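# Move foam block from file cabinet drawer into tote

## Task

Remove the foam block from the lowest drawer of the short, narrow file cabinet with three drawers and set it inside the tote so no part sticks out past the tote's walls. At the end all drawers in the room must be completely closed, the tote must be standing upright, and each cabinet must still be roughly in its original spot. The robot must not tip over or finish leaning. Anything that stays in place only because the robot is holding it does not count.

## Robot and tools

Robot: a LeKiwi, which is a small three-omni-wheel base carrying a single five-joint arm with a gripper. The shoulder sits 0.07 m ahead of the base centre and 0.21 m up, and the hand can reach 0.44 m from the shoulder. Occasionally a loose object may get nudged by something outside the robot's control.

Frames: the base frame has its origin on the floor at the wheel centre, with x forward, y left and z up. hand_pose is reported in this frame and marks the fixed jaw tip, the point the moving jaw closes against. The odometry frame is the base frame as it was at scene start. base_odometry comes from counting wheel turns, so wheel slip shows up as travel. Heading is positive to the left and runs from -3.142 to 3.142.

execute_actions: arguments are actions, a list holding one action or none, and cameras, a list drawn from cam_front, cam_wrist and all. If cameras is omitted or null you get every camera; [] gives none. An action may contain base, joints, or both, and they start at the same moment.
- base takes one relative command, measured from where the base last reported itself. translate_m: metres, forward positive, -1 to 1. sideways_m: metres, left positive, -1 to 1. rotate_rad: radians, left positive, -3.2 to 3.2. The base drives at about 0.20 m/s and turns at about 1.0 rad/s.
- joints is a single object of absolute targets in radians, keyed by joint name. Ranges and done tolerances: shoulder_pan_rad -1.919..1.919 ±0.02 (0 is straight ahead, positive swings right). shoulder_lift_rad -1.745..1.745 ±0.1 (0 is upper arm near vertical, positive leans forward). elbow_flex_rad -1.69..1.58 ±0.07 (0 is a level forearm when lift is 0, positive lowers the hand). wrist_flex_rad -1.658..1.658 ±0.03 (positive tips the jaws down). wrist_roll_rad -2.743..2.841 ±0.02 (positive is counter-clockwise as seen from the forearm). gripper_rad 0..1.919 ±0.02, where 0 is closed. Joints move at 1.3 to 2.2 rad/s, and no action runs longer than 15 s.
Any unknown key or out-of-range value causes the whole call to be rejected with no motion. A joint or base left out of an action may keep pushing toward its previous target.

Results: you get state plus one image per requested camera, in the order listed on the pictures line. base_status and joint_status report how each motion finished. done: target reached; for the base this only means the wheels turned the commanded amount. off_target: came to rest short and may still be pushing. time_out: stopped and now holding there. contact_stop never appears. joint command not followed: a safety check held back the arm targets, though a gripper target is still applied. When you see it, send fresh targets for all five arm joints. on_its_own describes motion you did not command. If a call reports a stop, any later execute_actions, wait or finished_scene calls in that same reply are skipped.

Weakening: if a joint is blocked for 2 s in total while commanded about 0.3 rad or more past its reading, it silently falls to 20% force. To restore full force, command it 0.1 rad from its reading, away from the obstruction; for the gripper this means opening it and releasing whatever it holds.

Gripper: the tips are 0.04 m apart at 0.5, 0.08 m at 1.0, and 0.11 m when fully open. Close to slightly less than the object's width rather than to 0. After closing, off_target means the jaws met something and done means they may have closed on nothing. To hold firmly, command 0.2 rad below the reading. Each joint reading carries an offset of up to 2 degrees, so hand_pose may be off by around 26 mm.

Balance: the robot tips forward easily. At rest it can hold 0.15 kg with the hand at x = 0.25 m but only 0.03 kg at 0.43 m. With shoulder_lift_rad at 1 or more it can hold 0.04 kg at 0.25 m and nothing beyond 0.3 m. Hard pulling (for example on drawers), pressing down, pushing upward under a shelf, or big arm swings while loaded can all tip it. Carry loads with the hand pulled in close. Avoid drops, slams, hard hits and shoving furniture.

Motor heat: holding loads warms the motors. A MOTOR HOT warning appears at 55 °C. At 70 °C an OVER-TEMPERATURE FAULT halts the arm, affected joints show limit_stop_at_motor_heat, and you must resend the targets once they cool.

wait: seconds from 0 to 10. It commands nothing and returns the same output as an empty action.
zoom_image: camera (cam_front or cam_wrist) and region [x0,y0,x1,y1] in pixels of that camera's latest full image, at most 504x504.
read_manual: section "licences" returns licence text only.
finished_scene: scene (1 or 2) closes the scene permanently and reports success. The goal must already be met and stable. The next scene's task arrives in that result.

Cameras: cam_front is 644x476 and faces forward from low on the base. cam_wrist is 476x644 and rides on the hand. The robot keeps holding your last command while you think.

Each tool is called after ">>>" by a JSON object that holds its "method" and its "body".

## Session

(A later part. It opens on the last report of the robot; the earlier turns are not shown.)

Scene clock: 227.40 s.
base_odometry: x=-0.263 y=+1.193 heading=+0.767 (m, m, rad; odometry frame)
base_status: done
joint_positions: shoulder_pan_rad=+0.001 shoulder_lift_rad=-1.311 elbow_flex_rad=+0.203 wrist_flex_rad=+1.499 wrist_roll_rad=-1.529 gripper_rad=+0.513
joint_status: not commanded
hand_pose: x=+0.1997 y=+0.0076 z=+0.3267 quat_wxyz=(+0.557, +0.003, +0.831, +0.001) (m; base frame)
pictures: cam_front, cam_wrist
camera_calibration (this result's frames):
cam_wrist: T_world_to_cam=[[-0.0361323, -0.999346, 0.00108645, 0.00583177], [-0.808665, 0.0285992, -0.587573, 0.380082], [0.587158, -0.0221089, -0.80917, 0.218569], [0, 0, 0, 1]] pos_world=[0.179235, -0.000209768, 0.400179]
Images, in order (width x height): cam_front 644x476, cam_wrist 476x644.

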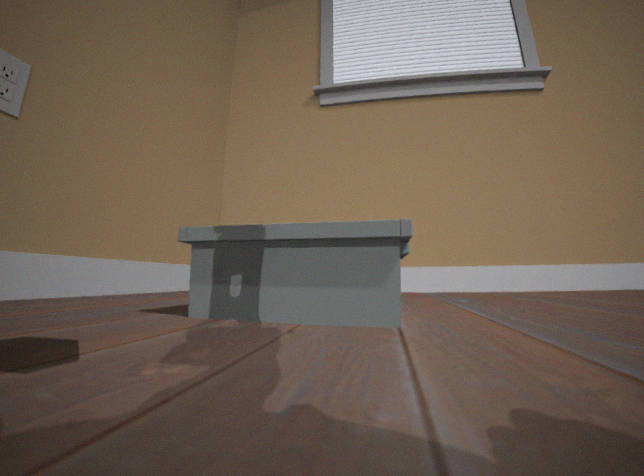

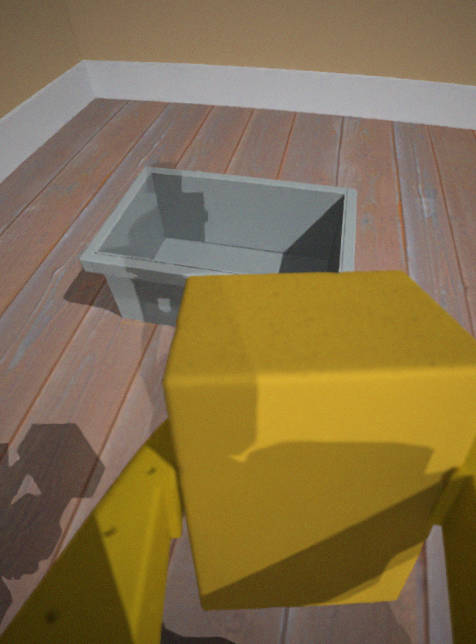

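>>> {"method": "execute_actions", "body": {"actions": [{"base":{"translate_m":0.23},"joints":{"shoulder_pan_rad":0.0,"wrist_roll_rad":-0.2,"shoulder_lift_rad":0.15,"elbow_flex_rad":-0.33,"wrist_flex_rad":1.62}}]}}

Scene clock: 246.63 s.
base_odometry: x=-0.098 y=+1.352 heading=+0.767 (m, m, rad; odometry frame)
base_status: done
joint_positions: shoulder_pan_rad=+0.001 shoulder_lift_rad=+0.158 elbow_flex_rad=-0.301 wrist_flex_rad=+1.619 wrist_roll_rad=-0.209 gripper_rad=+0.513
joint_status: all done
hand_pose: x=+0.2831 y=+0.0013 z=+0.1794 quat_wxyz=(+0.037, -0.609, +0.792, -0.029) (m; base frame)
pictures: cam_front, cam_wrist
camera_calibration (this result's frames):
cam_wrist: T_world_to_cam=[[0.957159, -0.261851, 0.123614, -0.301362], [-0.288023, -0.816998, 0.499557, 0.0198888], [-0.0298176, -0.51376, -0.857416, 0.234234], [0, 0, 0, 1]] pos_world=[0.301164, 0.0576772, 0.228153]
Images, in order (width x height): cam_front 644x476, cam_wrist 476x644.

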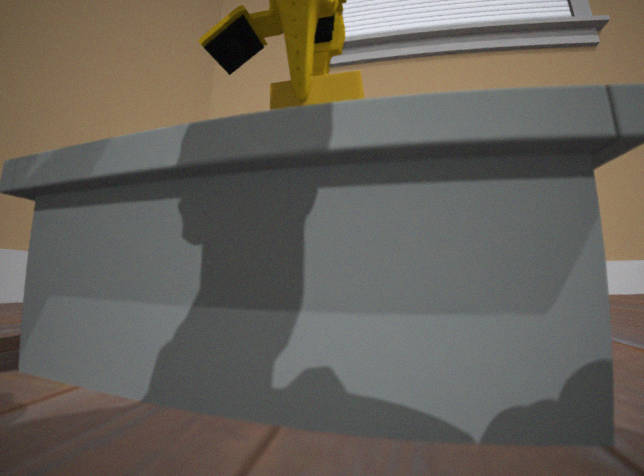

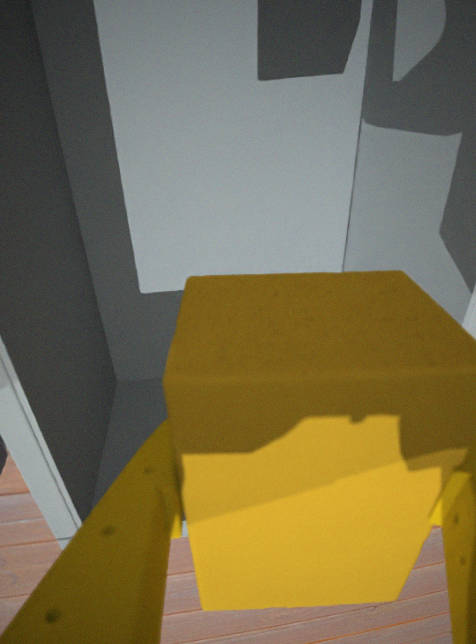

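>>> {"method": "execute_actions", "body": {"actions": [{"joints":{"shoulder_lift_rad":0.365,"elbow_flex_rad":0.065,"wrist_flex_rad":1.12}}], "cameras": []}}

>>> {"method": "execute_actions", "body": {"actions": [{"joints":{"shoulder_lift_rad":0.645,"elbow_flex_rad":0.13,"wrist_flex_rad":0.765}}]}}

Scene clock: 272.00 s.
base_odometry: x=-0.098 y=+1.352 heading=+0.767 (m, m, rad; odometry frame)
base_status: not commanded
joint_positions: shoulder_pan_rad=+0.001 shoulder_lift_rad=+0.379 elbow_flex_rad=+0.068 wrist_flex_rad=+1.128 wrist_roll_rad=-0.209 gripper_rad=+0.513
joint_status: all done
hand_pose: x=+0.2807 y=+0.0013 z=+0.0890 quat_wxyz=(-0.001, -0.610, +0.793, +0.001) (m; base frame)
pictures: none
No camera images: the call's "cameras" was empty. Leave "cameras" out to get every camera's image.

Scene clock: 272.93 s.
base_odometry: x=-0.098 y=+1.352 heading=+0.767 (m, m, rad; odometry frame)
base_status: not commanded
joint_positions: shoulder_pan_rad=+0.001 shoulder_lift_rad=+0.655 elbow_flex_rad=+0.132 wrist_flex_rad=+0.773 wrist_roll_rad=-0.209 gripper_rad=+0.513
joint_status: all done
hand_pose: x=+0.2810 y=+0.0013 z=+0.0286 quat_wxyz=(+0.004, -0.610, +0.793, -0.003) (m; base frame)
pictures: cam_front, cam_wrist
camera_calibration (this result's frames):
cam_wrist: T_world_to_cam=[[0.96417, -0.26186, 0.0424877, -0.280401], [-0.244905, -0.817052, 0.521966, 0.081872], [-0.101967, -0.513669, -0.851908, 0.124996], [0, 0, 0, 1]] pos_world=[0.303151, 0.0576747, 0.0756646]
Images, in order (width x height): cam_front 644x476, cam_wrist 476x644.

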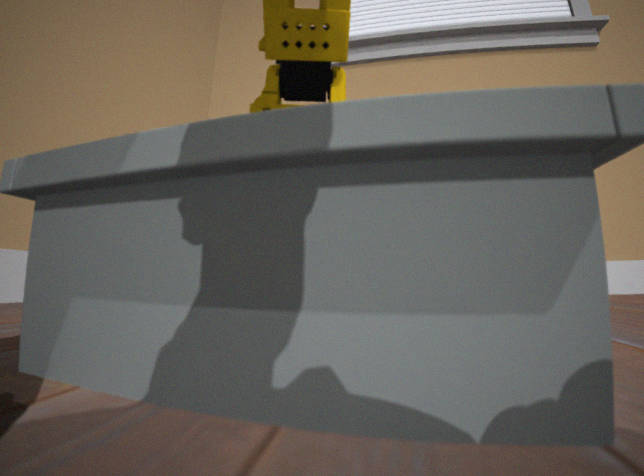

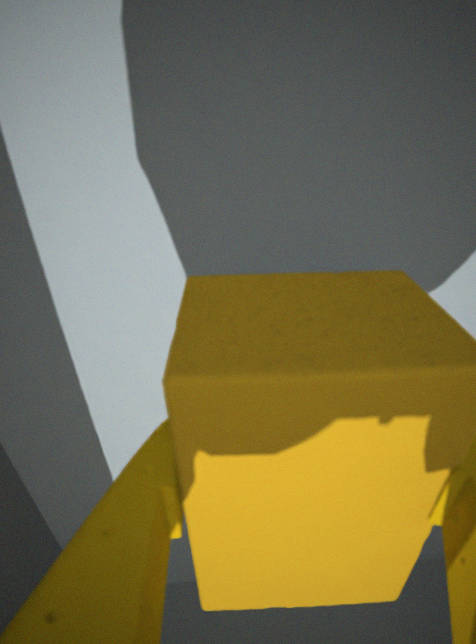

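>>> {"method": "execute_actions", "body": {"actions": [{"joints":{"shoulder_lift_rad":0.67}}], "cameras": []}}

>>> {"method": "execute_actions", "body": {"actions": [{"joints":{"gripper_rad":0.7}}], "cameras": ["cam_wrist"]}}

>>> {"method": "execute_actions", "body": {"actions": [{"joints":{"shoulder_lift_rad":0.34,"elbow_flex_rad":0.04,"wrist_flex_rad":1.12}}], "cameras": ["cam_wrist"]}}

Scene clock: 283.53 s.
base_odometry: x=-0.098 y=+1.352 heading=+0.767 (m, m, rad; odometry frame)
base_status: not commanded
joint_positions: shoulder_pan_rad=+0.001 shoulder_lift_rad=+0.681 elbow_flex_rad=+0.132 wrist_flex_rad=+0.773 wrist_roll_rad=-0.209 gripper_rad=+0.513
joint_status: all done
hand_pose: x=+0.2763 y=+0.0014 z=+0.0239 quat_wxyz=(-0.006, -0.610, +0.793, +0.005) (m; base frame)
pictures: none
No camera images: the call's "cameras" was empty. Leave "cameras" out to get every camera's image.

Scene clock: 284.27 s.
base_odometry: x=-0.098 y=+1.352 heading=+0.767 (m, m, rad; odometry frame)
base_status: not commanded
joint_positions: shoulder_pan_rad=+0.001 shoulder_lift_rad=+0.681 elbow_flex_rad=+0.132 wrist_flex_rad=+0.773 wrist_roll_rad=-0.209 gripper_rad=+0.691
joint_status: all done
hand_pose: x=+0.2763 y=+0.0014 z=+0.0239 quat_wxyz=(-0.006, -0.610, +0.793, +0.005) (m; base frame)
pictures: cam_wrist
camera_calibration (this result's frames):
cam_wrist: T_world_to_cam=[[0.96495, -0.261861, 0.0173242, -0.27522], [-0.231212, -0.817069, 0.528147, 0.079247], [-0.124146, -0.513641, -0.848976, 0.126544], [0, 0, 0, 1]] pos_world=[0.299607, 0.0576791, 0.0703468]
Images, in order (width x height): cam_wrist 476x644.

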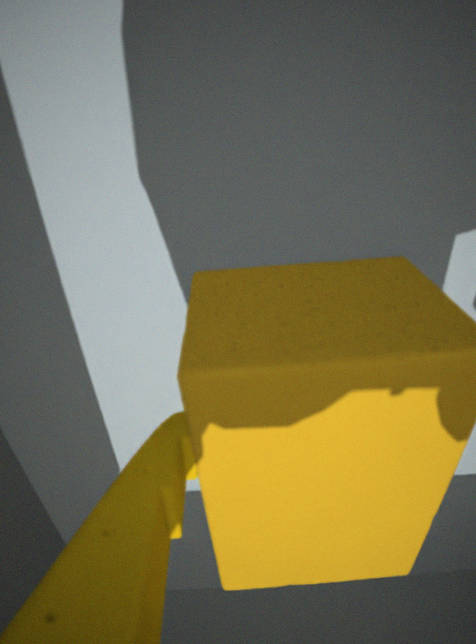

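Scene clock: 285.20 s.
base_odometry: x=-0.098 y=+1.352 heading=+0.767 (m, m, rad; odometry frame)
base_status: not commanded
joint_positions: shoulder_pan_rad=+0.001 shoulder_lift_rad=+0.387 elbow_flex_rad=+0.066 wrist_flex_rad=+1.112 wrist_roll_rad=-0.209 gripper_rad=+0.691
joint_status: all done
hand_pose: x=+0.2826 y=+0.0013 z=+0.0877 quat_wxyz=(+0.002, -0.610, +0.793, -0.002) (m; base frame)
pictures: cam_wrist
camera_calibration (this result's frames):
cam_wrist: T_world_to_cam=[[0.964356, -0.26186, 0.0380487, -0.284066], [-0.2425, -0.817055, 0.523082, 0.0506367], [-0.105887, -0.513664, -0.851432, 0.176545], [0, 0, 0, 1]] pos_world=[0.304914, 0.0576725, 0.134638]
Images, in order (width x height): cam_wrist 476x644.

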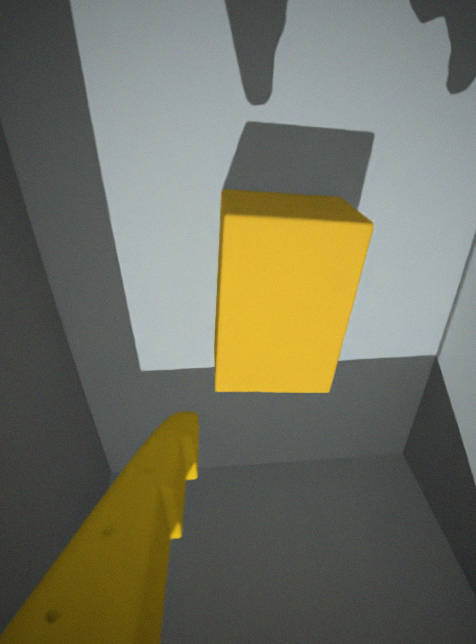

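>>> {"method": "execute_actions", "body": {"actions": [{"joints":{"shoulder_lift_rad":-0.2,"elbow_flex_rad":-0.15,"wrist_flex_rad":1.5}}], "cameras": ["cam_front"]}}

>>> {"method": "execute_actions", "body": {"actions": [{"base":{"rotate_rad":-2.7},"joints":{"shoulder_pan_rad":0.4,"shoulder_lift_rad":-1.45,"elbow_flex_rad":-0.3,"wrist_flex_rad":1.4,"wrist_roll_rad":-1.5,"gripper_rad":1.9}}]}}

Scene clock: 295.17 s.
base_odometry: x=-0.098 y=+1.352 heading=+0.767 (m, m, rad; odometry frame)
base_status: not commanded
joint_positions: shoulder_pan_rad=+0.001 shoulder_lift_rad=-0.164 elbow_flex_rad=-0.120 wrist_flex_rad=+1.496 wrist_roll_rad=-0.209 gripper_rad=+0.691
joint_status: all done
hand_pose: x=+0.2838 y=+0.0013 z=+0.2142 quat_wxyz=(+0.141, -0.600, +0.780, -0.109) (m; base frame)
pictures: cam_front
Images, in order (width x height): cam_front 644x476.

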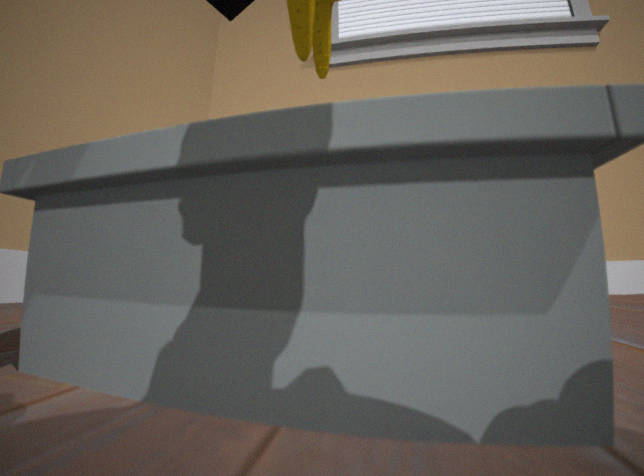

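Scene clock: 298.83 s.
base_odometry: x=-0.098 y=+1.352 heading=-1.929 (m, m, rad; odometry frame)
base_status: done
joint_positions: shoulder_pan_rad=+0.394 shoulder_lift_rad=-1.455 elbow_flex_rad=-0.294 wrist_flex_rad=+1.415 wrist_roll_rad=-1.492 gripper_rad=+1.892
joint_status: all done
hand_pose: x=+0.1110 y=-0.0099 z=+0.4339 quat_wxyz=(+0.797, +0.105, +0.570, -0.172) (m; base frame)
pictures: cam_front, cam_wrist
camera_calibration (this result's frames):
cam_wrist: T_world_to_cam=[[-0.419463, -0.907688, 0.0124098, 0.0235722], [-0.199942, 0.0790458, -0.976614, 0.473565], [0.885479, -0.412135, -0.214642, 0.0620882], [0, 0, 0, 1]] pos_world=[0.0495955, 0.00955158, 0.475524]
Images, in order (width x height): cam_front 644x476, cam_wrist 476x644.

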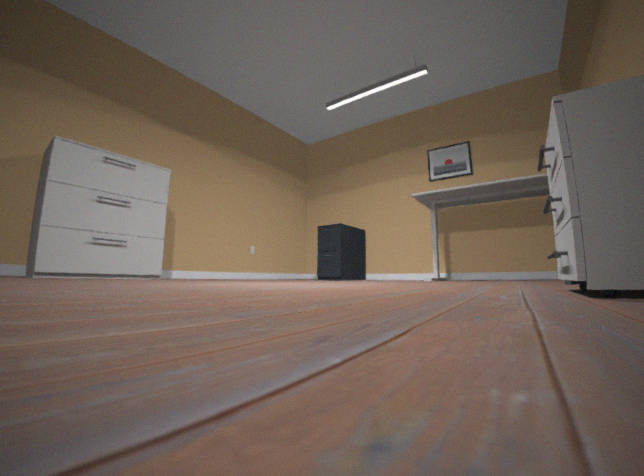

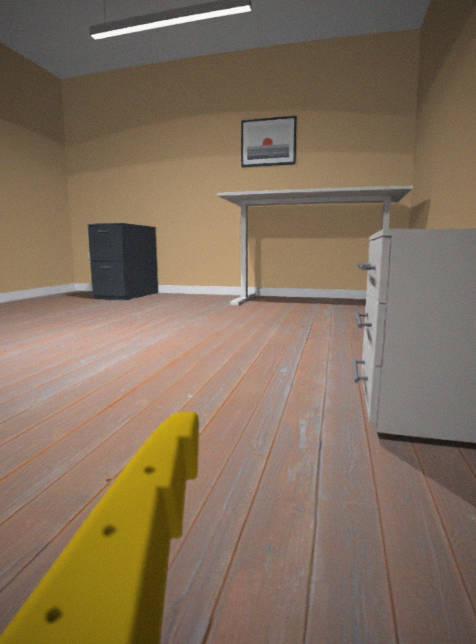

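All the drawers look shut.

>>> {"method": "finished_scene", "body": {"scene": 2}}

The scene is finished: the task was done.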